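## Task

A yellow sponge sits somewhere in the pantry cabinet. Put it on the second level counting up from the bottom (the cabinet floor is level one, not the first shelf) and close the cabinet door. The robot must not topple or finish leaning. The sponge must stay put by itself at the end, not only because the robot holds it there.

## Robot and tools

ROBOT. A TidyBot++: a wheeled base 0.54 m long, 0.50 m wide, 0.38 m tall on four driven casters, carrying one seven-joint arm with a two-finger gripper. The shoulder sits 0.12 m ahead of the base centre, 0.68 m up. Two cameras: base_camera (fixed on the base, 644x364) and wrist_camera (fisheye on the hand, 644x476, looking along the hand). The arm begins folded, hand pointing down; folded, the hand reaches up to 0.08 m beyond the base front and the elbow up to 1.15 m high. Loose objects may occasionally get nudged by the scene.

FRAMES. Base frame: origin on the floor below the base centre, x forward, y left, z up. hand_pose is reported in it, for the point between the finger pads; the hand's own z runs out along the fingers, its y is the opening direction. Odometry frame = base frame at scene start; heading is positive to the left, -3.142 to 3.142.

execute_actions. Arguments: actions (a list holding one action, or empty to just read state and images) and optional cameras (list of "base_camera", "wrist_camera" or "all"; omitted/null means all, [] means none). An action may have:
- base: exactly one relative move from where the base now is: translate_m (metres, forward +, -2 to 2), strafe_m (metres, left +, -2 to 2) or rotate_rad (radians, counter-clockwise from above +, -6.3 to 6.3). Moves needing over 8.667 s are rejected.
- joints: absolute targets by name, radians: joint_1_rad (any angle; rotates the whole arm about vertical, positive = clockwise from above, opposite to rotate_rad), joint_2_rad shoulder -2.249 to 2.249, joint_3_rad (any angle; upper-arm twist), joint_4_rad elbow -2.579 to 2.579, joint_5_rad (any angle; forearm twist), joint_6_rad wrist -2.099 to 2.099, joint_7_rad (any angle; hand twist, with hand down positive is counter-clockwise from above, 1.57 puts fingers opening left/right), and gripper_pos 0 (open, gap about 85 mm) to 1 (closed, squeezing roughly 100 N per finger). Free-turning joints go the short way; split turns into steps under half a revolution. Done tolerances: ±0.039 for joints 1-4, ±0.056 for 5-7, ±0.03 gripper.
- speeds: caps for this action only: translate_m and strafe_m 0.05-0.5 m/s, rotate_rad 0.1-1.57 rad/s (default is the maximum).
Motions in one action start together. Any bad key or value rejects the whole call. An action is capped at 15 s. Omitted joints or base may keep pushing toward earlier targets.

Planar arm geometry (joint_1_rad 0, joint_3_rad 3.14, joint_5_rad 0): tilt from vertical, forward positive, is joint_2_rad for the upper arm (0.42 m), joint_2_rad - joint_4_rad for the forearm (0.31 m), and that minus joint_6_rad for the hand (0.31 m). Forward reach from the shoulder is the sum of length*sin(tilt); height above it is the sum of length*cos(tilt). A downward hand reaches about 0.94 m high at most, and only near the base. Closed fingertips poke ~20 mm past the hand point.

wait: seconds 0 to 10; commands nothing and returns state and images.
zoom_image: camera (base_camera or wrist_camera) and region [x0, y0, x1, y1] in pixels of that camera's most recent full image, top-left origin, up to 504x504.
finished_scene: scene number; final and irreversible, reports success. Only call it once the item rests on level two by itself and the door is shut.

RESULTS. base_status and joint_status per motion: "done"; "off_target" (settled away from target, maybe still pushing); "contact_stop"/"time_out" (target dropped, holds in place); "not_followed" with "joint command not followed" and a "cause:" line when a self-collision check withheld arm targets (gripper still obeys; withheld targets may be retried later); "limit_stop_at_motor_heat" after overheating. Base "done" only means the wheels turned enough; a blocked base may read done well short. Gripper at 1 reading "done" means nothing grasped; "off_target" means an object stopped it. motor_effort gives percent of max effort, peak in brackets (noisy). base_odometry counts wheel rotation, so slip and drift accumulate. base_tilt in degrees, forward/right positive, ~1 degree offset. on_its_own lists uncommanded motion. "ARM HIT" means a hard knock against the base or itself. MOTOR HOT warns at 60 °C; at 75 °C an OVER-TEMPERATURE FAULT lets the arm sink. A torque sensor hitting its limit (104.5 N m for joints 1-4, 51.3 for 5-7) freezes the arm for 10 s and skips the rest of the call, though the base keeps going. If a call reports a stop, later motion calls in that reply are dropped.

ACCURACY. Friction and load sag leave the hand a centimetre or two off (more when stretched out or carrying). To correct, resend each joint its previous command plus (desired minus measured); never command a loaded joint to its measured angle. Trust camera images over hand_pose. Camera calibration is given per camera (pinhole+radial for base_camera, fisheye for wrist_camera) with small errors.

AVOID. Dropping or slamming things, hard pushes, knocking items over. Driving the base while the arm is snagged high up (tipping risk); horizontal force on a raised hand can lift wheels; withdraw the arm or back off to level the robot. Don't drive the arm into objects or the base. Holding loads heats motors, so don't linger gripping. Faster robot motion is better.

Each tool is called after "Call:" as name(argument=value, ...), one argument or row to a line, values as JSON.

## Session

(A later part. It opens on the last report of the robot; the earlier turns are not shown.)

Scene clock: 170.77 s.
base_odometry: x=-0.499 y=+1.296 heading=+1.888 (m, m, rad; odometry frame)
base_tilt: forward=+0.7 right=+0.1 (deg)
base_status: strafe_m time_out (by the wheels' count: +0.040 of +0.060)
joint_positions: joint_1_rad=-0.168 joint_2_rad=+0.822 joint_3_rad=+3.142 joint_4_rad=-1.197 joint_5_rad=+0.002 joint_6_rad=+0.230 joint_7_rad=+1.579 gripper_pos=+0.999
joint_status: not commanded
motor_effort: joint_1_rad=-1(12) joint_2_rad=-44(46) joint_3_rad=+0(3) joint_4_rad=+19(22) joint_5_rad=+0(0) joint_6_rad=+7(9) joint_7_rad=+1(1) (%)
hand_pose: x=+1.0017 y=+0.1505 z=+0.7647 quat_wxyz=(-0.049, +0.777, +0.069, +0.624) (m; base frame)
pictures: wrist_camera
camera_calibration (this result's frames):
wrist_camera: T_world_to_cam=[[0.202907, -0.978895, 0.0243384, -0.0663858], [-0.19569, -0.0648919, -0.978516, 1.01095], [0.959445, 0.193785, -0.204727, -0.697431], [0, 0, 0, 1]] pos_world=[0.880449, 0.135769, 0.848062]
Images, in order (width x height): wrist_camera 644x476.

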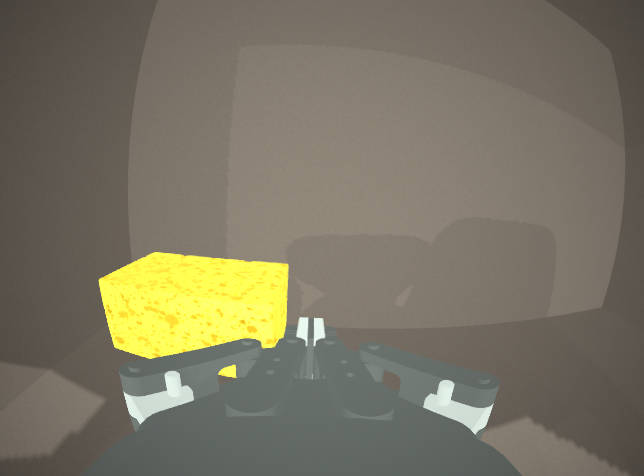

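Call:
execute_actions(
  actions=[
    {"base":{"translate_m":-0.09},"speeds":{"translate_m":0.07}},
  ],
  cameras=[],
)

Call:
execute_actions(
  actions=[
    {"joints":{"joint_1_rad":-0.225,"joint_2_rad":0.78}},
  ],
  cameras=["wrist_camera"],
)

Call:
execute_actions(
  actions=[
    {"base":{"translate_m":0.11},"speeds":{"translate_m":0.06}},
  ],
  cameras=["wrist_camera"],
)

Scene clock: 177.70 s.
base_odometry: x=-0.472 y=+1.211 heading=+1.888 (m, m, rad; odometry frame)
base_tilt: forward=+0.8 right=+0.1 (deg)
base_status: done
joint_positions: joint_1_rad=-0.168 joint_2_rad=+0.822 joint_3_rad=+3.142 joint_4_rad=-1.197 joint_5_rad=+0.002 joint_6_rad=+0.230 joint_7_rad=+1.579 gripper_pos=+0.999
joint_status: not commanded
motor_effort: joint_1_rad=-1(0) joint_2_rad=-45(46) joint_3_rad=+0(0) joint_4_rad=+20(22) joint_5_rad=+0(0) joint_6_rad=+8(9) joint_7_rad=+1(1) (%)
hand_pose: x=+1.0018 y=+0.1505 z=+0.7647 quat_wxyz=(-0.049, +0.777, +0.069, +0.624) (m; base frame)
pictures: none
No camera images: the call's "cameras" was empty. Leave "cameras" out to get every camera's image.

Scene clock: 178.67 s.
base_odometry: x=-0.472 y=+1.211 heading=+1.888 (m, m, rad; odometry frame)
base_tilt: forward=+0.7 right=+0.1 (deg)
base_status: not commanded
joint_positions: joint_1_rad=-0.214 joint_2_rad=+0.801 joint_3_rad=+3.142 joint_4_rad=-1.197 joint_5_rad=+0.002 joint_6_rad=+0.230 joint_7_rad=+1.579 gripper_pos=+0.999
joint_status: all done
motor_effort: joint_1_rad=-1(5) joint_2_rad=-47(49) joint_3_rad=+0(1) joint_4_rad=+22(22) joint_5_rad=+0(0) joint_6_rad=+9(9) joint_7_rad=+1(1) (%)
hand_pose: x=+0.9920 y=+0.1906 z=+0.7838 quat_wxyz=(-0.064, +0.768, +0.086, +0.631) (m; base frame)
pictures: wrist_camera
camera_calibration (this result's frames):
wrist_camera: T_world_to_cam=[[0.247264, -0.968622, 0.0251344, -0.072203], [-0.171621, -0.0693108, -0.982722, 1.01058], [0.953628, 0.238679, -0.183374, -0.711511], [0, 0, 0, 1]] pos_world=[0.869807, 0.169929, 0.864463]
Images, in order (width x height): wrist_camera 644x476.

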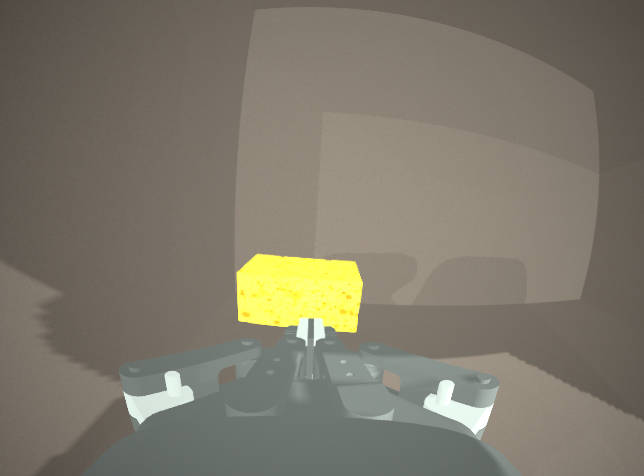

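Scene clock: 183.20 s.
base_odometry: x=-0.504 y=+1.312 heading=+1.887 (m, m, rad; odometry frame)
base_tilt: forward=+0.7 right=+0.1 (deg)
base_status: translate_m time_out (by the wheels' count: +0.107 of +0.110)
joint_positions: joint_1_rad=-0.219 joint_2_rad=+0.702 joint_3_rad=+3.141 joint_4_rad=-1.323 joint_5_rad=+0.002 joint_6_rad=+0.206 joint_7_rad=+1.579 gripper_pos=+0.999
joint_status: not commanded
motor_effort: joint_1_rad=-2(2) joint_2_rad=-31(49) joint_3_rad=+1(3) joint_4_rad=+44(51) joint_5_rad=-1(0) joint_6_rad=+20(22) joint_7_rad=+1(1) (%)
hand_pose: x=+0.9542 y=+0.1871 z=+0.7887 quat_wxyz=(-0.064, +0.784, +0.090, +0.611) (m; base frame)
pictures: wrist_camera
camera_calibration (this result's frames):
wrist_camera: T_world_to_cam=[[0.253625, -0.967035, 0.0227523, -0.0709003], [-0.220758, -0.0807672, -0.971979, 1.04927], [0.941775, 0.241496, -0.233966, -0.622981], [0, 0, 0, 1]] pos_world=[0.836325, 0.16663, 0.875722]
Images, in order (width x height): wrist_camera 644x476.

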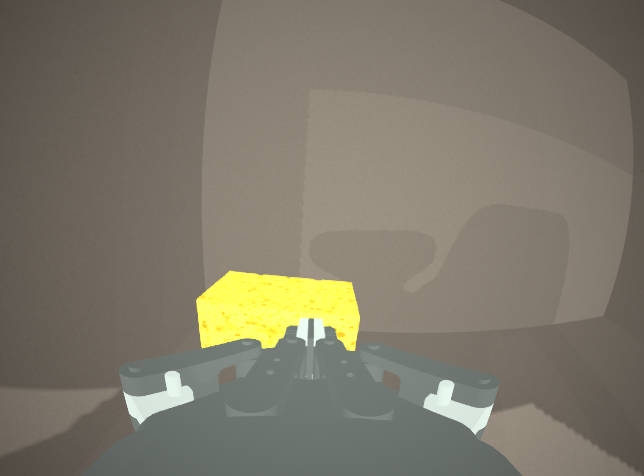

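Call:
execute_actions(
  actions=[
    {"base":{"translate_m":-0.11},"speeds":{"translate_m":0.08}},
  ],
  cameras=[],
)

Call:
execute_actions(
  actions=[
    {"joints":{"joint_1_rad":-0.21,"joint_2_rad":0.73,"joint_4_rad":-1.2,"joint_6_rad":0.2}},
  ],
  cameras=["wrist_camera"],
)

Call:
execute_actions(
  actions=[
    {"base":{"translate_m":0.09},"speeds":{"translate_m":0.06}},
  ],
  cameras=["wrist_camera"],
)

Scene clock: 186.67 s.
base_odometry: x=-0.470 y=+1.208 heading=+1.888 (m, m, rad; odometry frame)
base_tilt: forward=+0.8 right=+0.1 (deg)
base_status: done
joint_positions: joint_1_rad=-0.219 joint_2_rad=+0.769 joint_3_rad=+3.141 joint_4_rad=-1.214 joint_5_rad=+0.002 joint_6_rad=+0.209 joint_7_rad=+1.579 gripper_pos=+0.999
joint_status: not commanded
motor_effort: joint_1_rad=-1(3) joint_2_rad=-47(49) joint_3_rad=+0(1) joint_4_rad=+23(42) joint_5_rad=+0(1) joint_6_rad=+9(19) joint_7_rad=+1(1) (%)
hand_pose: x=+0.9831 y=+0.1935 z=+0.7958 quat_wxyz=(-0.066, +0.770, +0.089, +0.628) (m; base frame)
pictures: none
No camera images: the call's "cameras" was empty. Leave "cameras" out to get every camera's image.

Scene clock: 187.50 s.
base_odometry: x=-0.470 y=+1.208 heading=+1.888 (m, m, rad; odometry frame)
base_tilt: forward=+0.8 right=+0.1 (deg)
base_status: not commanded
joint_positions: joint_1_rad=-0.219 joint_2_rad=+0.747 joint_3_rad=+3.141 joint_4_rad=-1.214 joint_5_rad=+0.002 joint_6_rad=+0.209 joint_7_rad=+1.579 gripper_pos=+0.999
joint_status: all done
motor_effort: joint_1_rad=-1(1) joint_2_rad=-46(49) joint_3_rad=+0(0) joint_4_rad=+22(24) joint_5_rad=+0(0) joint_6_rad=+9(9) joint_7_rad=+1(1) (%)
hand_pose: x=+0.9804 y=+0.1929 z=+0.8152 quat_wxyz=(-0.067, +0.763, +0.088, +0.637) (m; base frame)
pictures: wrist_camera
camera_calibration (this result's frames):
wrist_camera: T_world_to_cam=[[0.252045, -0.967386, 0.0252422, -0.0729364], [-0.156397, -0.0664615, -0.985456, 1.02636], [0.954994, 0.244431, -0.168047, -0.710213], [0, 0, 0, 1]] pos_world=[0.857152, 0.171254, 0.893925]
Images, in order (width x height): wrist_camera 644x476.

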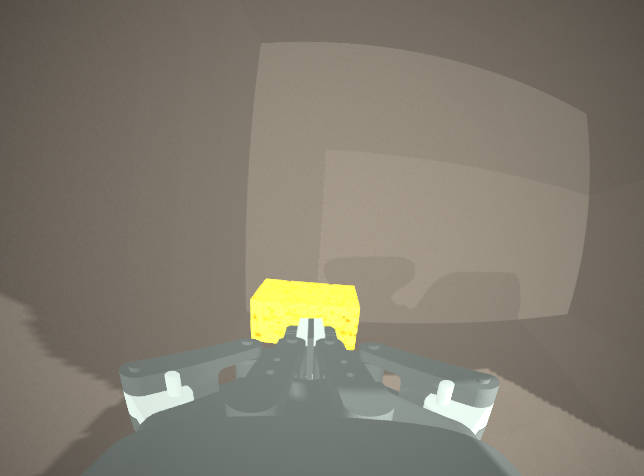

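Scene clock: 189.47 s.
base_odometry: x=-0.498 y=+1.293 heading=+1.888 (m, m, rad; odometry frame)
base_tilt: forward=+0.8 right=+0.1 (deg)
base_status: done
joint_positions: joint_1_rad=-0.219 joint_2_rad=+0.746 joint_3_rad=+3.141 joint_4_rad=-1.214 joint_5_rad=+0.002 joint_6_rad=+0.209 joint_7_rad=+1.579 gripper_pos=+0.999
joint_status: not commanded
motor_effort: joint_1_rad=-1(3) joint_2_rad=-46(50) joint_3_rad=+0(0) joint_4_rad=+23(23) joint_5_rad=+0(0) joint_6_rad=+10(10) joint_7_rad=+1(1) (%)
hand_pose: x=+0.9803 y=+0.1929 z=+0.8162 quat_wxyz=(-0.067, +0.763, +0.088, +0.637) (m; base frame)
pictures: wrist_camera
camera_calibration (this result's frames):
wrist_camera: T_world_to_cam=[[0.252016, -0.967393, 0.0252844, -0.0729625], [-0.155268, -0.0662105, -0.985651, 1.02632], [0.955186, 0.244474, -0.166891, -0.711089], [0, 0, 0, 1]] pos_world=[0.856964, 0.171212, 0.894762]
Images, in order (width x height): wrist_camera 644x476.

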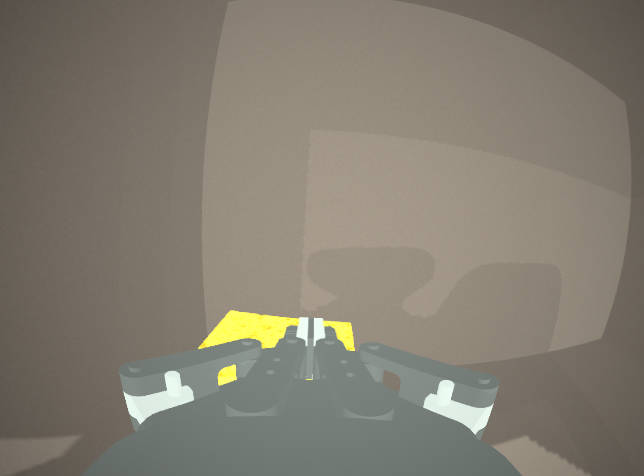

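Tip is above it. Press down and drag.

Call:
execute_actions(
  actions=[
    {"base":{"translate_m":0.015},"joints":{"joint_2_rad":0.82},"speeds":{"translate_m":0.05}},
  ],
  cameras=["wrist_camera"],
)

Call:
execute_actions(
  actions=[
    {"base":{"translate_m":-0.12},"speeds":{"translate_m":0.05}},
  ],
  cameras=["wrist_camera"],
)

Scene clock: 191.30 s.
base_odometry: x=-0.502 y=+1.307 heading=+1.888 (m, m, rad; odometry frame)
base_tilt: forward=+0.8 right=+0.1 (deg)
base_status: done
joint_positions: joint_1_rad=-0.219 joint_2_rad=+0.764 joint_3_rad=+3.141 joint_4_rad=-1.200 joint_5_rad=+0.002 joint_6_rad=+0.210 joint_7_rad=+1.579 gripper_pos=+0.999
joint_status: joint_2_rad off_target (ended at +0.764, target +0.820)
motor_effort: joint_1_rad=-1(2) joint_2_rad=-40(49) joint_3_rad=+1(0) joint_4_rad=+18(24) joint_5_rad=+1(0) joint_6_rad=+6(10) joint_7_rad=+1(1) (%)
hand_pose: x=+0.9851 y=+0.1939 z=+0.8085 quat_wxyz=(-0.067, +0.764, +0.088, +0.636) (m; base frame)
pictures: wrist_camera
camera_calibration (this result's frames):
wrist_camera: T_world_to_cam=[[0.252108, -0.967372, 0.0251471, -0.0729279], [-0.158859, -0.0670063, -0.985025, 1.02271], [0.954571, 0.244338, -0.170568, -0.713563], [0, 0, 0, 1]] pos_world=[0.861999, 0.17233, 0.887518]
Images, in order (width x height): wrist_camera 644x476.

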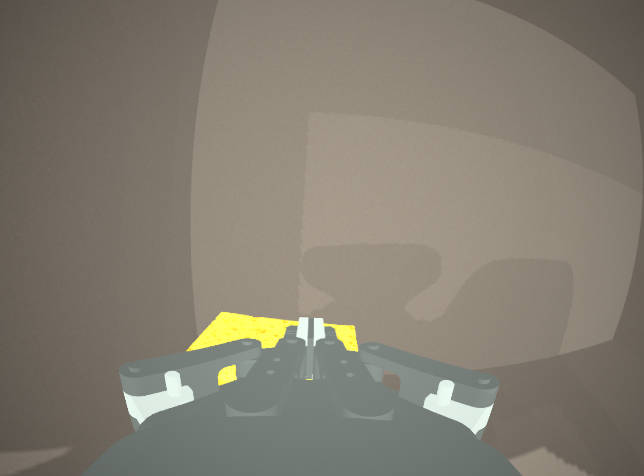

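Scene clock: 194.17 s.
base_odometry: x=-0.465 y=+1.193 heading=+1.888 (m, m, rad; odometry frame)
base_tilt: forward=+0.7 right=+0.1 (deg)
base_status: done
joint_positions: joint_1_rad=-0.218 joint_2_rad=+0.766 joint_3_rad=+3.141 joint_4_rad=-1.197 joint_5_rad=+0.002 joint_6_rad=+0.210 joint_7_rad=+1.579 gripper_pos=+0.999
joint_status: not commanded
motor_effort: joint_1_rad=-1(3) joint_2_rad=-41(43) joint_3_rad=+0(1) joint_4_rad=+19(19) joint_5_rad=+0(0) joint_6_rad=+7(7) joint_7_rad=+1(1) (%)
hand_pose: x=+0.9859 y=+0.1939 z=+0.8083 quat_wxyz=(-0.067, +0.764, +0.088, +0.636) (m; base frame)
pictures: wrist_camera
camera_calibration (this result's frames):
wrist_camera: T_world_to_cam=[[0.251919, -0.967421, 0.0251734, -0.0729336], [-0.158167, -0.0668216, -0.985149, 1.02204], [0.954736, 0.244196, -0.169847, -0.715061], [0, 0, 0, 1]] pos_world=[0.862721, 0.172352, 0.887251]
Images, in order (width x height): wrist_camera 644x476.

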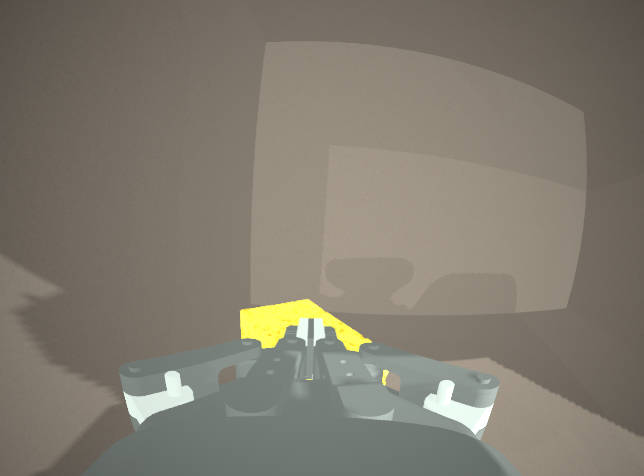

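Dragging works and it rotates. Continue a bit, then lift and view.

Call:
execute_actions(
  actions=[
    {"base":{"translate_m":-0.05},"speeds":{"translate_m":0.05}},
  ],
  cameras=[],
)

Call:
execute_actions(
  actions=[
    {"joints":{"joint_2_rad":0.72}},
  ],
  cameras=[],
)

Call:
execute_actions(
  actions=[
    {"base":{"translate_m":-0.13},"joints":{"gripper_pos":0},"speeds":{"translate_m":0.1}},
  ],
  cameras=["wrist_camera"],
)

Scene clock: 197.37 s.
base_odometry: x=-0.450 y=+1.145 heading=+1.888 (m, m, rad; odometry frame)
base_tilt: forward=+0.8 right=+0.1 (deg)
base_status: done
joint_positions: joint_1_rad=-0.218 joint_2_rad=+0.767 joint_3_rad=+3.141 joint_4_rad=-1.195 joint_5_rad=+0.002 joint_6_rad=+0.210 joint_7_rad=+1.579 gripper_pos=+0.999
joint_status: not commanded
motor_effort: joint_1_rad=-2(3) joint_2_rad=-41(43) joint_3_rad=+0(1) joint_4_rad=+18(19) joint_5_rad=+0(0) joint_6_rad=+6(7) joint_7_rad=+1(1) (%)
hand_pose: x=+0.9863 y=+0.1940 z=+0.8082 quat_wxyz=(-0.067, +0.763, +0.088, +0.636) (m; base frame)
pictures: none
No camera images: the call's "cameras" was empty. Leave "cameras" out to get every camera's image.

Scene clock: 198.43 s.
base_odometry: x=-0.450 y=+1.145 heading=+1.888 (m, m, rad; odometry frame)
base_tilt: forward=+0.8 right=+0.1 (deg)
base_status: not commanded
joint_positions: joint_1_rad=-0.218 joint_2_rad=+0.742 joint_3_rad=+3.141 joint_4_rad=-1.196 joint_5_rad=+0.002 joint_6_rad=+0.210 joint_7_rad=+1.579 gripper_pos=+0.999
joint_status: all done
motor_effort: joint_1_rad=-1(1) joint_2_rad=-47(49) joint_3_rad=+0(0) joint_4_rad=+23(23) joint_5_rad=+0(1) joint_6_rad=+10(9) joint_7_rad=+1(1) (%)
hand_pose: x=+0.9830 y=+0.1933 z=+0.8301 quat_wxyz=(-0.068, +0.756, +0.087, +0.646) (m; base frame)
pictures: none
No camera images: the call's "cameras" was empty. Leave "cameras" out to get every camera's image.

Scene clock: 200.30 s.
base_odometry: x=-0.409 y=+1.022 heading=+1.888 (m, m, rad; odometry frame)
base_tilt: forward=+0.8 right=+0.1 (deg)
base_status: done
joint_positions: joint_1_rad=-0.196 joint_2_rad=+0.740 joint_3_rad=+3.143 joint_4_rad=-1.196 joint_5_rad=+0.002 joint_6_rad=+0.210 joint_7_rad=+1.579 gripper_pos=+0.000
joint_status: all done
motor_effort: joint_1_rad=-6(8) joint_2_rad=-46(50) joint_3_rad=-3(4) joint_4_rad=+23(23) joint_5_rad=+1(2) joint_6_rad=+10(9) joint_7_rad=+1(1) (%)
hand_pose: x=+0.9869 y=+0.1729 z=+0.8326 quat_wxyz=(-0.060, +0.756, +0.078, +0.648) (m; base frame)
pictures: wrist_camera
camera_calibration (this result's frames):
wrist_camera: T_world_to_cam=[[0.228295, -0.973216, 0.0270586, -0.0714133], [-0.13248, -0.058587, -0.989453, 1.02156], [0.964536, 0.222302, -0.142307, -0.735537], [0, 0, 0, 1]] pos_world=[0.861092, 0.153861, 0.908046]
Images, in order (width x height): wrist_camera 644x476.

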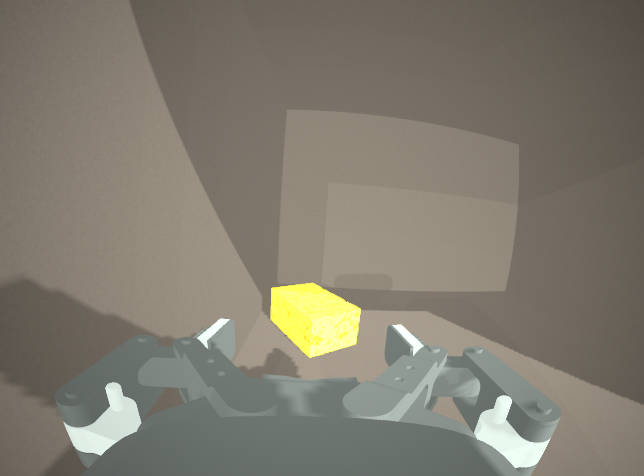

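Call:
execute_actions(
  actions=[
    {"base":{"strafe_m":-0.03},"joints":{"joint_2_rad":0.815},"speeds":{"strafe_m":0.05}},
  ],
  cameras=["wrist_camera"],
)

Call:
execute_actions(
  actions=[
    {"base":{"translate_m":0.07},"speeds":{"translate_m":0.05}},
  ],
  cameras=["wrist_camera"],
)

Scene clock: 203.57 s.
base_odometry: x=-0.381 y=+1.031 heading=+1.888 (m, m, rad; odometry frame)
base_tilt: forward=+0.8 right=+0.1 (deg)
base_status: done
joint_positions: joint_1_rad=-0.206 joint_2_rad=+0.805 joint_3_rad=+3.142 joint_4_rad=-1.196 joint_5_rad=+0.002 joint_6_rad=+0.210 joint_7_rad=+1.579 gripper_pos=+0.000
joint_status: all done
motor_effort: joint_1_rad=-1(7) joint_2_rad=-48(51) joint_3_rad=+0(3) joint_4_rad=+22(24) joint_5_rad=+1(1) joint_6_rad=+9(10) joint_7_rad=+1(1) (%)
hand_pose: x=+0.9926 y=+0.1842 z=+0.7748 quat_wxyz=(-0.061, +0.776, +0.085, +0.622) (m; base frame)
pictures: wrist_camera
camera_calibration (this result's frames):
wrist_camera: T_world_to_cam=[[0.240818, -0.970267, 0.0242697, -0.0710019], [-0.19448, -0.0727377, -0.978206, 1.02127], [0.950886, 0.230849, -0.206214, -0.690334], [0, 0, 0, 1]] pos_world=[0.872145, 0.164758, 0.858384]
Images, in order (width x height): wrist_camera 644x476.

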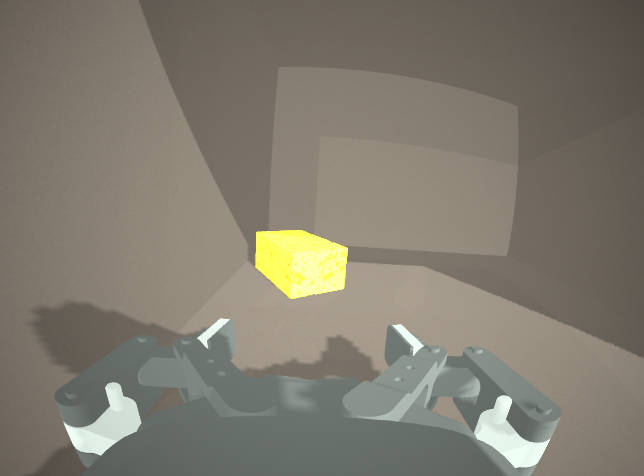

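Scene clock: 205.47 s.
base_odometry: x=-0.402 y=+1.098 heading=+1.888 (m, m, rad; odometry frame)
base_tilt: forward=+0.8 right=+0.1 (deg)
base_status: done
joint_positions: joint_1_rad=-0.206 joint_2_rad=+0.805 joint_3_rad=+3.142 joint_4_rad=-1.196 joint_5_rad=+0.002 joint_6_rad=+0.210 joint_7_rad=+1.579 gripper_pos=+0.000
joint_status: not commanded
motor_effort: joint_1_rad=-1(1) joint_2_rad=-47(51) joint_3_rad=+0(0) joint_4_rad=+22(23) joint_5_rad=+1(0) joint_6_rad=+9(10) joint_7_rad=+1(1) (%)
hand_pose: x=+0.9926 y=+0.1842 z=+0.7748 quat_wxyz=(-0.061, +0.776, +0.085, +0.622) (m; base frame)
pictures: wrist_camera
camera_calibration (this result's frames):
wrist_camera: T_world_to_cam=[[0.240818, -0.970267, 0.0242689, -0.0710014], [-0.194502, -0.0727423, -0.978201, 1.02127], [0.950881, 0.230848, -0.206237, -0.690318], [0, 0, 0, 1]] pos_world=[0.872149, 0.164758, 0.858366]
Images, in order (width x height): wrist_camera 644x476.

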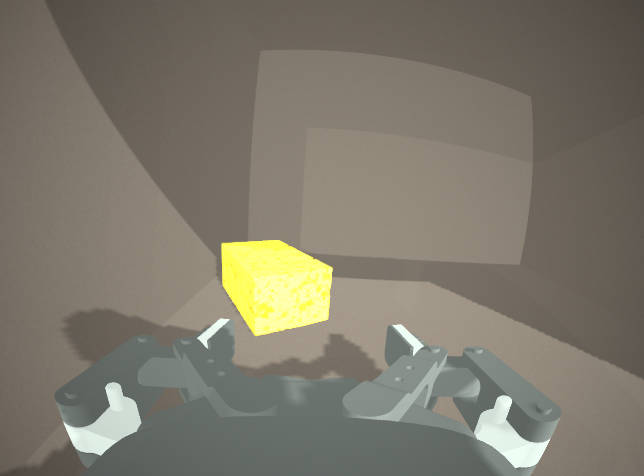

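Call:
execute_actions(
  actions=[
    {"base":{"strafe_m":0.02},"speeds":{"strafe_m":0.05}},
  ],
  cameras=[],
)

Call:
execute_actions(
  actions=[
    {"base":{"translate_m":0.07},"speeds":{"translate_m":0.05}},
  ],
  cameras=["wrist_camera"],
)

Scene clock: 208.13 s.
base_odometry: x=-0.421 y=+1.091 heading=+1.887 (m, m, rad; odometry frame)
base_tilt: forward=+0.8 right=+0.1 (deg)
base_status: done
joint_positions: joint_1_rad=-0.207 joint_2_rad=+0.805 joint_3_rad=+3.142 joint_4_rad=-1.196 joint_5_rad=+0.002 joint_6_rad=+0.210 joint_7_rad=+1.579 gripper_pos=+0.000
joint_status: not commanded
motor_effort: joint_1_rad=-1(5) joint_2_rad=-48(49) joint_3_rad=+0(1) joint_4_rad=+22(22) joint_5_rad=+0(0) joint_6_rad=+9(10) joint_7_rad=+1(1) (%)
hand_pose: x=+0.9926 y=+0.1844 z=+0.7748 quat_wxyz=(-0.061, +0.776, +0.085, +0.622) (m; base frame)
pictures: none
No camera images: the call's "cameras" was empty. Leave "cameras" out to get every camera's image.

Scene clock: 210.03 s.
base_odometry: x=-0.443 y=+1.158 heading=+1.888 (m, m, rad; odometry frame)
base_tilt: forward=+0.8 right=+0.1 (deg)
base_status: done
joint_positions: joint_1_rad=-0.207 joint_2_rad=+0.805 joint_3_rad=+3.142 joint_4_rad=-1.196 joint_5_rad=+0.002 joint_6_rad=+0.210 joint_7_rad=+1.579 gripper_pos=+0.000
joint_status: not commanded
motor_effort: joint_1_rad=-1(3) joint_2_rad=-47(50) joint_3_rad=+0(1) joint_4_rad=+22(24) joint_5_rad=+0(0) joint_6_rad=+9(10) joint_7_rad=+1(1) (%)
hand_pose: x=+0.9926 y=+0.1844 z=+0.7748 quat_wxyz=(-0.061, +0.776, +0.085, +0.622) (m; base frame)
pictures: wrist_camera
camera_calibration (this result's frames):
wrist_camera: T_world_to_cam=[[0.241115, -0.970193, 0.0242667, -0.0710352], [-0.194536, -0.0728134, -0.978189, 1.02128], [0.950799, 0.231136, -0.206294, -0.690255], [0, 0, 0, 1]] pos_world=[0.872097, 0.164988, 0.858333]
Images, in order (width x height): wrist_camera 644x476.

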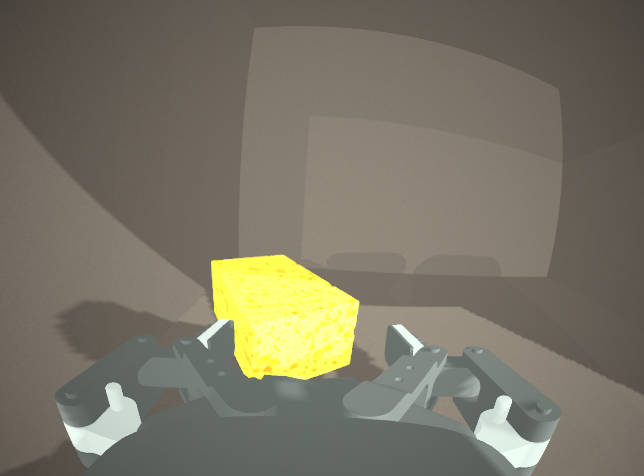

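Near end is between fingers. Slightly deeper and close.

Call:
execute_actions(
  actions=[
    {"base":{"translate_m":0.035},"speeds":{"translate_m":0.05}},
  ],
  cameras=["wrist_camera"],
)

Call:
execute_actions(
  actions=[
    {"joints":{"gripper_pos":1}},
  ],
  cameras=[],
)

Call:
execute_actions(
  actions=[
    {"base":{"translate_m":-0.08},"speeds":{"translate_m":0.05}},
  ],
  cameras=["wrist_camera"],
)

Scene clock: 212.53 s.
base_odometry: x=-0.454 y=+1.191 heading=+1.888 (m, m, rad; odometry frame)
base_tilt: forward=+0.8 right=+0.1 (deg)
base_status: done
joint_positions: joint_1_rad=-0.207 joint_2_rad=+0.805 joint_3_rad=+3.142 joint_4_rad=-1.196 joint_5_rad=+0.002 joint_6_rad=+0.210 joint_7_rad=+1.579 gripper_pos=+0.000
joint_status: not commanded
motor_effort: joint_1_rad=-1(4) joint_2_rad=-48(50) joint_3_rad=+0(1) joint_4_rad=+22(23) joint_5_rad=+0(0) joint_6_rad=+9(10) joint_7_rad=+1(1) (%)
hand_pose: x=+0.9926 y=+0.1845 z=+0.7748 quat_wxyz=(-0.061, +0.776, +0.085, +0.622) (m; base frame)
pictures: wrist_camera
camera_calibration (this result's frames):
wrist_camera: T_world_to_cam=[[0.241154, -0.970183, 0.0242665, -0.0710396], [-0.194539, -0.0728224, -0.978188, 1.02128], [0.950789, 0.231174, -0.2063, -0.69025], [0, 0, 0, 1]] pos_world=[0.872092, 0.165018, 0.858328]
Images, in order (width x height): wrist_camera 644x476.

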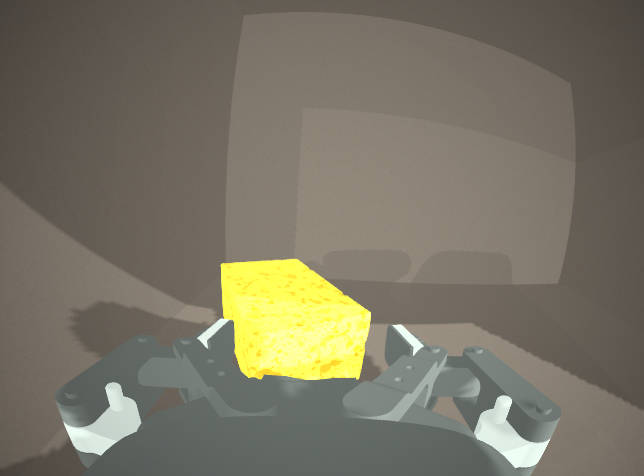

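Scene clock: 213.63 s.
base_odometry: x=-0.454 y=+1.191 heading=+1.888 (m, m, rad; odometry frame)
base_tilt: forward=+0.8 right=+0.1 (deg)
base_status: not commanded
joint_positions: joint_1_rad=-0.207 joint_2_rad=+0.804 joint_3_rad=+3.142 joint_4_rad=-1.196 joint_5_rad=+0.002 joint_6_rad=+0.210 joint_7_rad=+1.579 gripper_pos=+0.356
joint_status: gripper_pos off_target (ended at +0.356, target +1.000)
motor_effort: joint_1_rad=-1(1) joint_2_rad=-46(48) joint_3_rad=+0(0) joint_4_rad=+21(22) joint_5_rad=+0(0) joint_6_rad=+9(9) joint_7_rad=+1(1) (%)
hand_pose: x=+0.9925 y=+0.1845 z=+0.7757 quat_wxyz=(-0.061, +0.775, +0.085, +0.623) (m; base frame)
pictures: none
No camera images: the call's "cameras" was empty. Leave "cameras" out to get every camera's image.

Scene clock: 215.67 s.
base_odometry: x=-0.429 y=+1.115 heading=+1.888 (m, m, rad; odometry frame)
base_tilt: forward=+0.8 right=+0.0 (deg)
base_status: done
joint_positions: joint_1_rad=-0.207 joint_2_rad=+0.804 joint_3_rad=+3.142 joint_4_rad=-1.196 joint_5_rad=+0.002 joint_6_rad=+0.210 joint_7_rad=+1.579 gripper_pos=+0.357
joint_status: not commanded
motor_effort: joint_1_rad=-1(5) joint_2_rad=-47(48) joint_3_rad=+0(1) joint_4_rad=+21(23) joint_5_rad=+1(1) joint_6_rad=+9(9) joint_7_rad=+1(1) (%)
hand_pose: x=+0.9925 y=+0.1845 z=+0.7757 quat_wxyz=(-0.061, +0.775, +0.085, +0.623) (m; base frame)
pictures: wrist_camera
camera_calibration (this result's frames):
wrist_camera: T_world_to_cam=[[0.241129, -0.970189, 0.0243054, -0.0710632], [-0.193525, -0.0726096, -0.978405, 1.02131], [0.951002, 0.231218, -0.205264, -0.690982], [0, 0, 0, 1]] pos_world=[0.871908, 0.16498, 0.859145]
Images, in order (width x height): wrist_camera 644x476.

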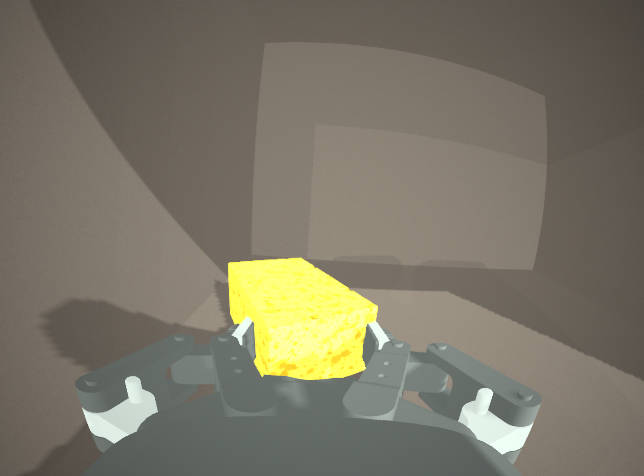

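Call:
execute_actions(
  actions=[
    {"base":{"translate_m":-0.5},"speeds":{"translate_m":0.2}},
  ],
  cameras=[],
)

Call:
execute_actions(
  actions=[
    {"joints":{"joint_1_rad":-0.12,"joint_2_rad":1.14,"joint_4_rad":-1.60,"joint_6_rad":1.04}},
  ],
  cameras=["wrist_camera"],
)

Call:
execute_actions(
  actions=[
    {"base":{"strafe_m":-0.04}},
  ],
  cameras=[],
)

Call:
execute_actions(
  actions=[
    {"base":{"translate_m":0.35},"speeds":{"translate_m":0.2}},
  ],
)

Scene clock: 221.43 s.
base_odometry: x=-0.273 y=+0.640 heading=+1.888 (m, m, rad; odometry frame)
base_tilt: forward=+0.8 right=+0.1 (deg)
base_status: done
joint_positions: joint_1_rad=-0.200 joint_2_rad=+0.804 joint_3_rad=+3.147 joint_4_rad=-1.196 joint_5_rad=+0.002 joint_6_rad=+0.210 joint_7_rad=+1.579 gripper_pos=+0.364
joint_status: not commanded
motor_effort: joint_1_rad=-1(11) joint_2_rad=-47(50) joint_3_rad=+0(5) joint_4_rad=+22(24) joint_5_rad=+1(3) joint_6_rad=+9(10) joint_7_rad=+1(2) (%)
hand_pose: x=+0.9943 y=+0.1759 z=+0.7757 quat_wxyz=(-0.057, +0.776, +0.082, +0.623) (m; base frame)
pictures: none
No camera images: the call's "cameras" was empty. Leave "cameras" out to get every camera's image.

Scene clock: 223.13 s.
base_odometry: x=-0.273 y=+0.640 heading=+1.888 (m, m, rad; odometry frame)
base_tilt: forward=+0.8 right=+0.1 (deg)
base_status: not commanded
joint_positions: joint_1_rad=-0.136 joint_2_rad=+1.142 joint_3_rad=+3.147 joint_4_rad=-1.588 joint_5_rad=+0.002 joint_6_rad=+0.999 joint_7_rad=+1.579 gripper_pos=+0.364
joint_status: all done
motor_effort: joint_1_rad=+0(1) joint_2_rad=-47(54) joint_3_rad=+0(0) joint_4_rad=+13(23) joint_5_rad=+1(0) joint_6_rad=+10(11) joint_7_rad=+1(1) (%)
hand_pose: x=+0.9274 y=+0.1098 z=+0.5190 quat_wxyz=(-0.039, +0.759, +0.056, +0.647) (m; base frame)
pictures: wrist_camera
camera_calibration (this result's frames):
wrist_camera: T_world_to_cam=[[0.169677, -0.985055, 0.0296081, -0.0563787], [-0.14075, -0.0539582, -0.988574, 0.706451], [0.975397, 0.163571, -0.147802, -0.709551], [0, 0, 0, 1]] pos_world=[0.801093, 0.0986446, 0.595175]
Images, in order (width x height): wrist_camera 644x476.

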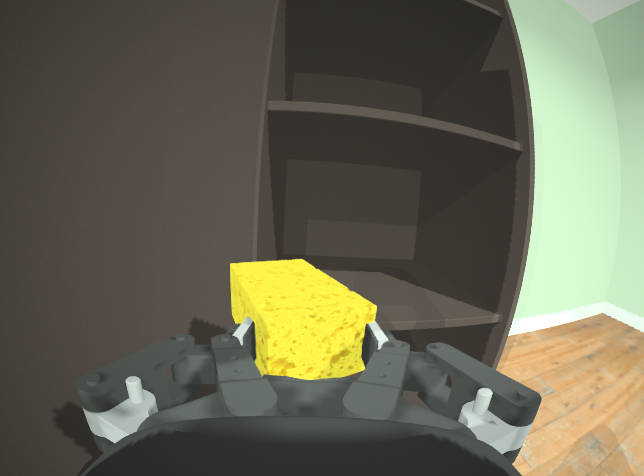

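Scene clock: 224.10 s.
base_odometry: x=-0.235 y=+0.652 heading=+1.888 (m, m, rad; odometry frame)
base_tilt: forward=+0.8 right=+0.1 (deg)
base_status: done
joint_positions: joint_1_rad=-0.118 joint_2_rad=+1.142 joint_3_rad=+3.146 joint_4_rad=-1.588 joint_5_rad=+0.002 joint_6_rad=+0.999 joint_7_rad=+1.579 gripper_pos=+0.364
joint_status: not commanded
motor_effort: joint_1_rad=-1(4) joint_2_rad=-46(47) joint_3_rad=+0(2) joint_4_rad=+13(14) joint_5_rad=+0(0) joint_6_rad=+9(9) joint_7_rad=+1(1) (%)
hand_pose: x=+0.9292 y=+0.0959 z=+0.5191 quat_wxyz=(-0.034, +0.760, +0.050, +0.647) (m; base frame)
pictures: none
No camera images: the call's "cameras" was empty. Leave "cameras" out to get every camera's image.

Scene clock: 226.63 s.
base_odometry: x=-0.344 y=+0.985 heading=+1.888 (m, m, rad; odometry frame)
base_tilt: forward=+0.8 right=+0.1 (deg)
base_status: done
joint_positions: joint_1_rad=-0.118 joint_2_rad=+1.142 joint_3_rad=+3.146 joint_4_rad=-1.588 joint_5_rad=+0.002 joint_6_rad=+0.999 joint_7_rad=+1.579 gripper_pos=+0.364
joint_status: not commanded
motor_effort: joint_1_rad=-1(0) joint_2_rad=-47(49) joint_3_rad=+0(0) joint_4_rad=+13(14) joint_5_rad=+0(0) joint_6_rad=+9(10) joint_7_rad=+1(1) (%)
hand_pose: x=+0.9291 y=+0.0959 z=+0.5190 quat_wxyz=(-0.034, +0.760, +0.050, +0.647) (m; base frame)
pictures: base_camera, wrist_camera
camera_calibration (this result's frames):
wrist_camera: T_world_to_cam=[[0.152673, -0.987843, 0.0292874, -0.054133], [-0.141642, -0.0512006, -0.988593, 0.706511], [0.978074, 0.146783, -0.147737, -0.709855], [0, 0, 0, 1]] pos_world=[0.802627, 0.0868934, 0.595165]
Images, in order (width x height): base_camera 644x364, wrist_camera 644x476.

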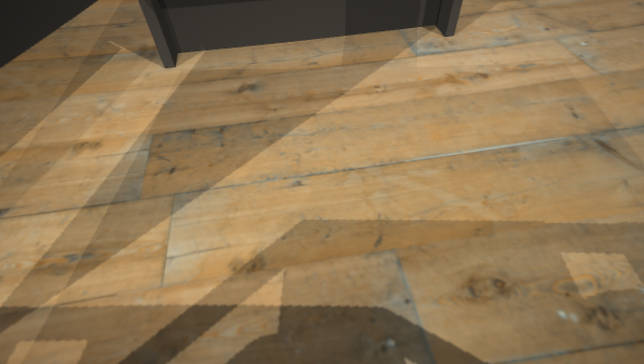

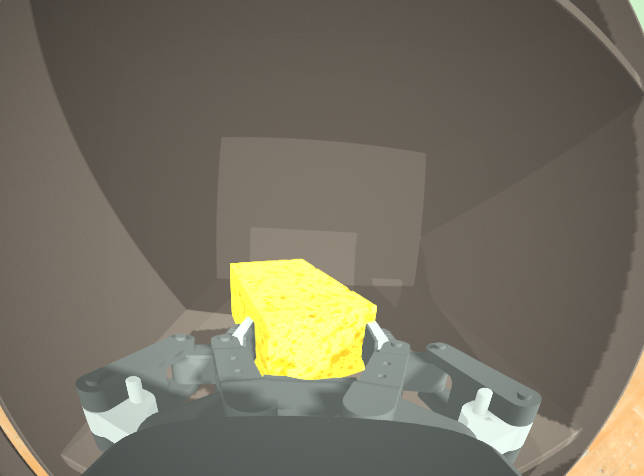

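Call:
execute_actions(
  actions=[
    {"base":{"translate_m":0.15},"speeds":{"translate_m":0.15}},
  ],
)

Scene clock: 231.47 s.
base_odometry: x=-0.391 y=+1.128 heading=+1.887 (m, m, rad; odometry frame)
base_tilt: forward=+0.8 right=+0.1 (deg)
base_status: done
joint_positions: joint_1_rad=-0.118 joint_2_rad=+1.142 joint_3_rad=+3.146 joint_4_rad=-1.588 joint_5_rad=+0.002 joint_6_rad=+0.999 joint_7_rad=+1.579 gripper_pos=+0.364
joint_status: not commanded
motor_effort: joint_1_rad=-1(4) joint_2_rad=-46(48) joint_3_rad=+0(1) joint_4_rad=+13(14) joint_5_rad=+0(0) joint_6_rad=+9(10) joint_7_rad=+1(1) (%)
hand_pose: x=+0.9291 y=+0.0959 z=+0.5190 quat_wxyz=(-0.034, +0.760, +0.050, +0.647) (m; base frame)
pictures: base_camera, wrist_camera
camera_calibration (this result's frames):
wrist_camera: T_world_to_cam=[[0.152673, -0.987843, 0.029287, -0.0541311], [-0.141644, -0.0512006, -0.988593, 0.706491], [0.978074, 0.146783, -0.147739, -0.709819], [0, 0, 0, 1]] pos_world=[0.80259, 0.086889, 0.595149]
Images, in order (width x height): base_camera 644x364, wrist_camera 644x476.

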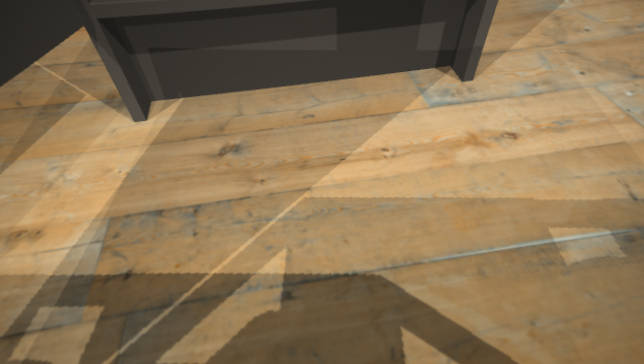

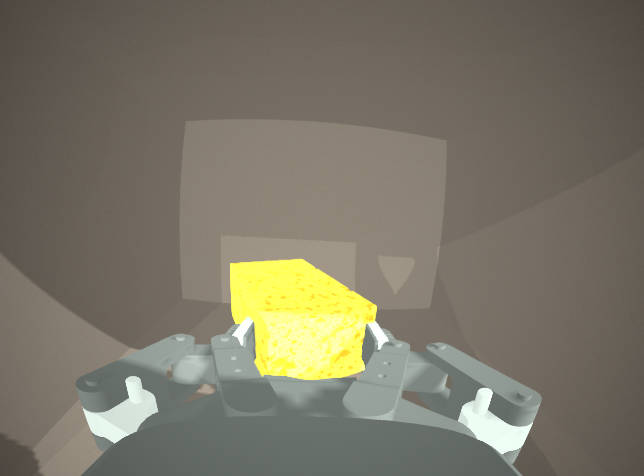

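Call:
execute_actions(
  actions=[
    {"joints":{"joint_6_rad":0.8}},
  ],
  cameras=[],
)

Call:
execute_actions(
  actions=[
    {"joints":{"gripper_pos":0}},
  ],
  cameras=["wrist_camera"],
)

Call:
execute_actions(
  actions=[
    {"base":{"translate_m":-0.9},"speeds":{"translate_m":0.3}},
  ],
)

Scene clock: 233.90 s.
base_odometry: x=-0.391 y=+1.128 heading=+1.887 (m, m, rad; odometry frame)
base_tilt: forward=+0.8 right=+0.1 (deg)
base_status: not commanded
joint_positions: joint_1_rad=-0.118 joint_2_rad=+1.145 joint_3_rad=+3.146 joint_4_rad=-1.591 joint_5_rad=+0.002 joint_6_rad=+0.825 joint_7_rad=+1.579 gripper_pos=+0.364
joint_status: all done
motor_effort: joint_1_rad=-1(2) joint_2_rad=-45(50) joint_3_rad=+0(0) joint_4_rad=+12(15) joint_5_rad=+1(1) joint_6_rad=+9(11) joint_7_rad=+1(1) (%)
hand_pose: x=+0.9143 y=+0.0939 z=+0.4631 quat_wxyz=(-0.030, +0.815, +0.053, +0.577) (m; base frame)
pictures: none
No camera images: the call's "cameras" was empty. Leave "cameras" out to get every camera's image.

Scene clock: 235.00 s.
base_odometry: x=-0.391 y=+1.128 heading=+1.887 (m, m, rad; odometry frame)
base_tilt: forward=+0.8 right=+0.1 (deg)
base_status: not commanded
joint_positions: joint_1_rad=-0.118 joint_2_rad=+1.145 joint_3_rad=+3.146 joint_4_rad=-1.591 joint_5_rad=+0.002 joint_6_rad=+0.825 joint_7_rad=+1.579 gripper_pos=+0.000
joint_status: all done
motor_effort: joint_1_rad=-1(1) joint_2_rad=-46(47) joint_3_rad=+0(0) joint_4_rad=+12(13) joint_5_rad=+0(0) joint_6_rad=+9(9) joint_7_rad=+1(1) (%)
hand_pose: x=+0.9143 y=+0.0939 z=+0.4631 quat_wxyz=(-0.030, +0.815, +0.053, +0.577) (m; base frame)
pictures: wrist_camera
camera_calibration (this result's frames):
wrist_camera: T_world_to_cam=[[0.156402, -0.987434, 0.0226518, -0.0526263], [-0.314819, -0.0715764, -0.946449, 0.789742], [0.936177, 0.140895, -0.322057, -0.583758], [0, 0, 0, 1]] pos_world=[0.803357, 0.0868104, 0.560639]
Images, in order (width x height): wrist_camera 644x476.

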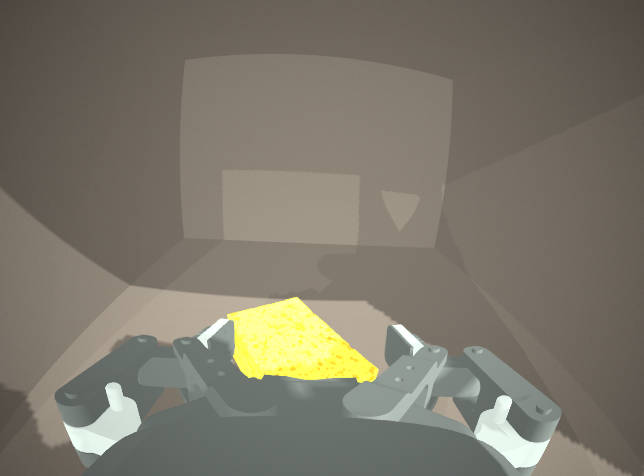

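Scene clock: 239.00 s.
base_odometry: x=-0.110 y=+0.273 heading=+1.887 (m, m, rad; odometry frame)
base_tilt: forward=+0.8 right=+0.1 (deg)
base_status: done
joint_positions: joint_1_rad=-0.119 joint_2_rad=+1.145 joint_3_rad=+3.146 joint_4_rad=-1.591 joint_5_rad=+0.002 joint_6_rad=+0.825 joint_7_rad=+1.579 gripper_pos=+0.000
joint_status: not commanded
motor_effort: joint_1_rad=-2(5) joint_2_rad=-46(48) joint_3_rad=+0(1) joint_4_rad=+12(14) joint_5_rad=+0(1) joint_6_rad=+9(9) joint_7_rad=+1(1) (%)
hand_pose: x=+0.9142 y=+0.0946 z=+0.4631 quat_wxyz=(-0.030, +0.815, +0.053, +0.577) (m; base frame)
pictures: base_camera, wrist_camera
camera_calibration (this result's frames):
wrist_camera: T_world_to_cam=[[0.157198, -0.987316, 0.022289, -0.0524737], [-0.314838, -0.0714942, -0.946449, 0.789759], [0.936037, 0.141762, -0.322083, -0.583709], [0, 0, 0, 1]] pos_world=[0.803268, 0.0874031, 0.560633]
Images, in order (width x height): base_camera 644x364, wrist_camera 644x476.

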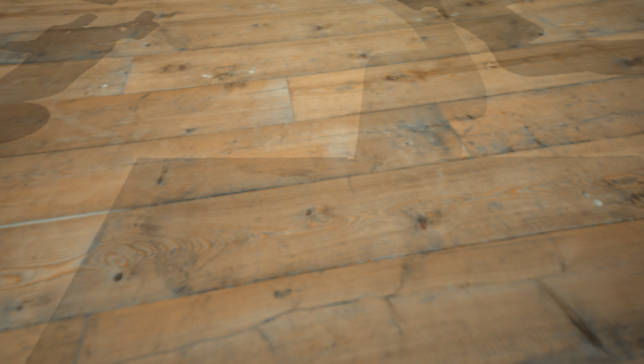

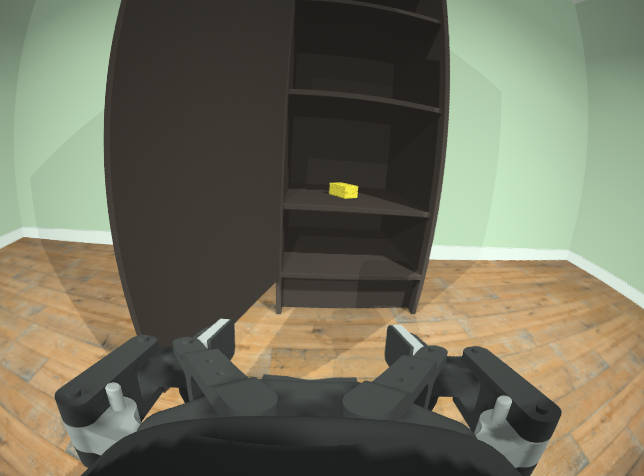

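Call:
execute_actions(
  actions=[
    {"base":{"strafe_m":0.7},"joints":{"gripper_pos":1,"joint_1_rad":0,"joint_6_rad":1.04}},
  ],
)

Scene clock: 247.13 s.
base_odometry: x=-0.776 y=+0.055 heading=+1.887 (m, m, rad; odometry frame)
base_tilt: forward=+0.8 right=+0.1 (deg)
base_status: done
joint_positions: joint_1_rad=+0.003 joint_2_rad=+1.145 joint_3_rad=+3.146 joint_4_rad=-1.591 joint_5_rad=+0.002 joint_6_rad=+1.005 joint_7_rad=+1.579 gripper_pos=+0.999
joint_status: all done
motor_effort: joint_1_rad=-1(7) joint_2_rad=-46(48) joint_3_rad=+0(3) joint_4_rad=+13(13) joint_5_rad=+0(1) joint_6_rad=+9(10) joint_7_rad=+1(1) (%)
hand_pose: x=+0.9336 y=-0.0026 z=+0.5174 quat_wxyz=(+0.005, +0.761, +0.004, +0.648) (m; base frame)
pictures: base_camera, wrist_camera
camera_calibration (this result's frames):
wrist_camera: T_world_to_cam=[[0.0321896, -0.999062, 0.0289625, -0.0394867], [-0.146467, -0.0333799, -0.988652, 0.705032], [0.988692, 0.0275823, -0.147405, -0.710487], [0, 0, 0, 1]] pos_world=[0.806988, 0.00368106, 0.593446]
Images, in order (width x height): base_camera 644x364, wrist_camera 644x476.

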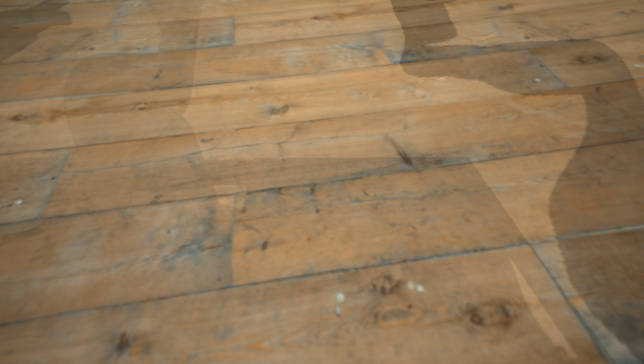

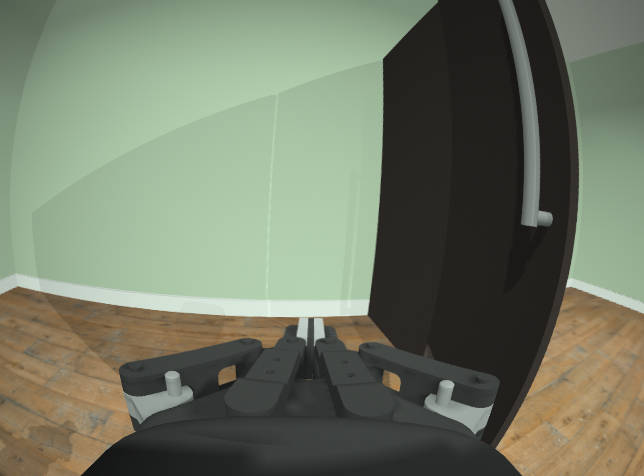

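Call:
execute_actions(
  actions=[
    {"base":{"translate_m":0.15},"speeds":{"translate_m":0.25}},
  ],
  cameras=[],
)

Call:
execute_actions(
  actions=[
    {"base":{"strafe_m":-0.5},"speeds":{"strafe_m":0.12}},
  ],
)

Scene clock: 250.27 s.
base_odometry: x=-0.823 y=+0.197 heading=+1.888 (m, m, rad; odometry frame)
base_tilt: forward=+0.8 right=+0.1 (deg)
base_status: done
joint_positions: joint_1_rad=+0.003 joint_2_rad=+1.145 joint_3_rad=+3.146 joint_4_rad=-1.591 joint_5_rad=+0.002 joint_6_rad=+1.005 joint_7_rad=+1.579 gripper_pos=+0.999
joint_status: not commanded
motor_effort: joint_1_rad=-1(3) joint_2_rad=-46(48) joint_3_rad=+0(0) joint_4_rad=+12(14) joint_5_rad=+0(0) joint_6_rad=+9(10) joint_7_rad=+1(1) (%)
hand_pose: x=+0.9336 y=-0.0026 z=+0.5173 quat_wxyz=(+0.005, +0.761, +0.004, +0.648) (m; base frame)
pictures: none
No camera images: the call's "cameras" was empty. Leave "cameras" out to get every camera's image.

Scene clock: 255.07 s.
base_odometry: x=-0.348 y=+0.353 heading=+1.888 (m, m, rad; odometry frame)
base_tilt: forward=+0.8 right=+0.1 (deg)
base_status: done
joint_positions: joint_1_rad=+0.000 joint_2_rad=+1.145 joint_3_rad=+3.143 joint_4_rad=-1.591 joint_5_rad=+0.003 joint_6_rad=+1.005 joint_7_rad=+1.579 gripper_pos=+0.999
joint_status: not commanded
motor_effort: joint_1_rad=-1(6) joint_2_rad=-46(49) joint_3_rad=+0(4) joint_4_rad=+12(17) joint_5_rad=+0(5) joint_6_rad=+9(10) joint_7_rad=+1(1) (%)
hand_pose: x=+0.9335 y=+0.0015 z=+0.5172 quat_wxyz=(+0.003, +0.761, +0.004, +0.648) (m; base frame)
pictures: base_camera, wrist_camera
camera_calibration (this result's frames):
wrist_camera: T_world_to_cam=[[0.0368167, -0.998986, 0.0259027, -0.0381257], [-0.146743, -0.0310437, -0.988687, 0.705271], [0.988489, 0.0325992, -0.147737, -0.71011], [0, 0, 0, 1]] pos_world=[0.806833, 0.00695621, 0.593371]
Images, in order (width x height): base_camera 644x364, wrist_camera 644x476.

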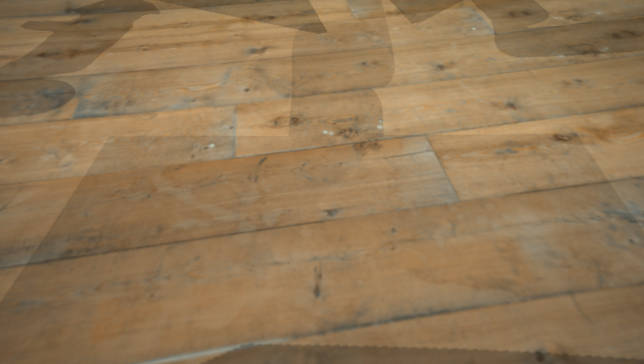

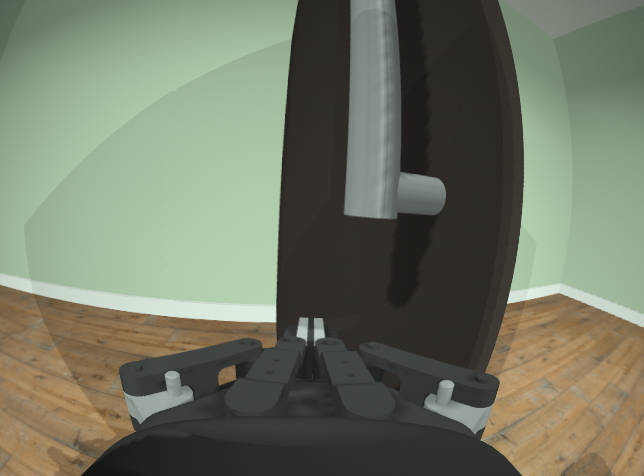

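Call:
execute_actions(
  actions=[
    {"base":{"translate_m":0.4},"speeds":{"translate_m":0.12}},
  ],
)

Scene clock: 260.73 s.
base_odometry: x=-0.472 y=+0.733 heading=+1.888 (m, m, rad; odometry frame)
base_tilt: forward=+0.8 right=+0.1 (deg)
base_status: done
joint_positions: joint_1_rad=-0.009 joint_2_rad=+1.139 joint_3_rad=+3.137 joint_4_rad=-1.608 joint_5_rad=-0.009 joint_6_rad=+1.049 joint_7_rad=+1.578 gripper_pos=+0.999
joint_status: not commanded
motor_effort: joint_1_rad=-1(15) joint_2_rad=-46(50) joint_3_rad=+0(5) joint_4_rad=+13(28) joint_5_rad=+0(9) joint_6_rad=+9(10) joint_7_rad=+1(4) (%)
hand_pose: x=+0.9306 y=+0.0084 z=+0.5278 quat_wxyz=(-0.001, +0.751, +0.001, +0.660) (m; base frame)
pictures: base_camera, wrist_camera
camera_calibration (this result's frames):
wrist_camera: T_world_to_cam=[[0.0367895, -0.999179, 0.0169571, -0.026604], [-0.114794, -0.0210817, -0.993166, 0.688112], [0.992708, 0.0345915, -0.115475, -0.726875], [0, 0, 0, 1]] pos_world=[0.801544, 0.0130681, 0.599924]
Images, in order (width x height): base_camera 644x364, wrist_camera 644x476.

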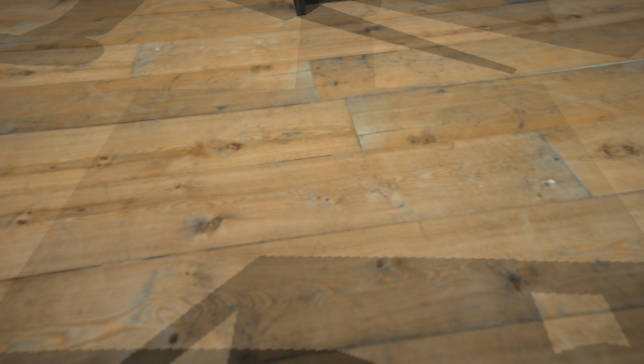

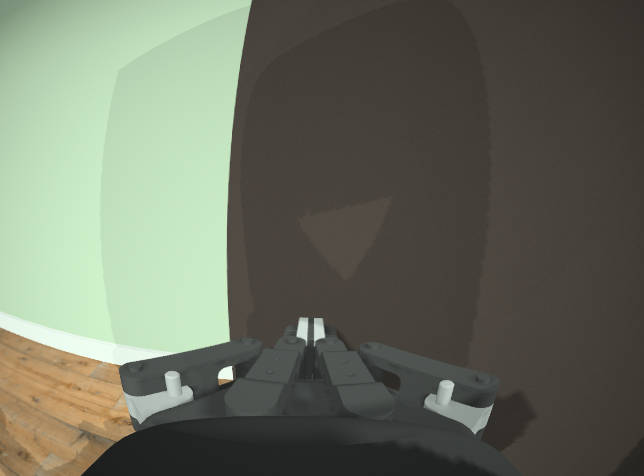

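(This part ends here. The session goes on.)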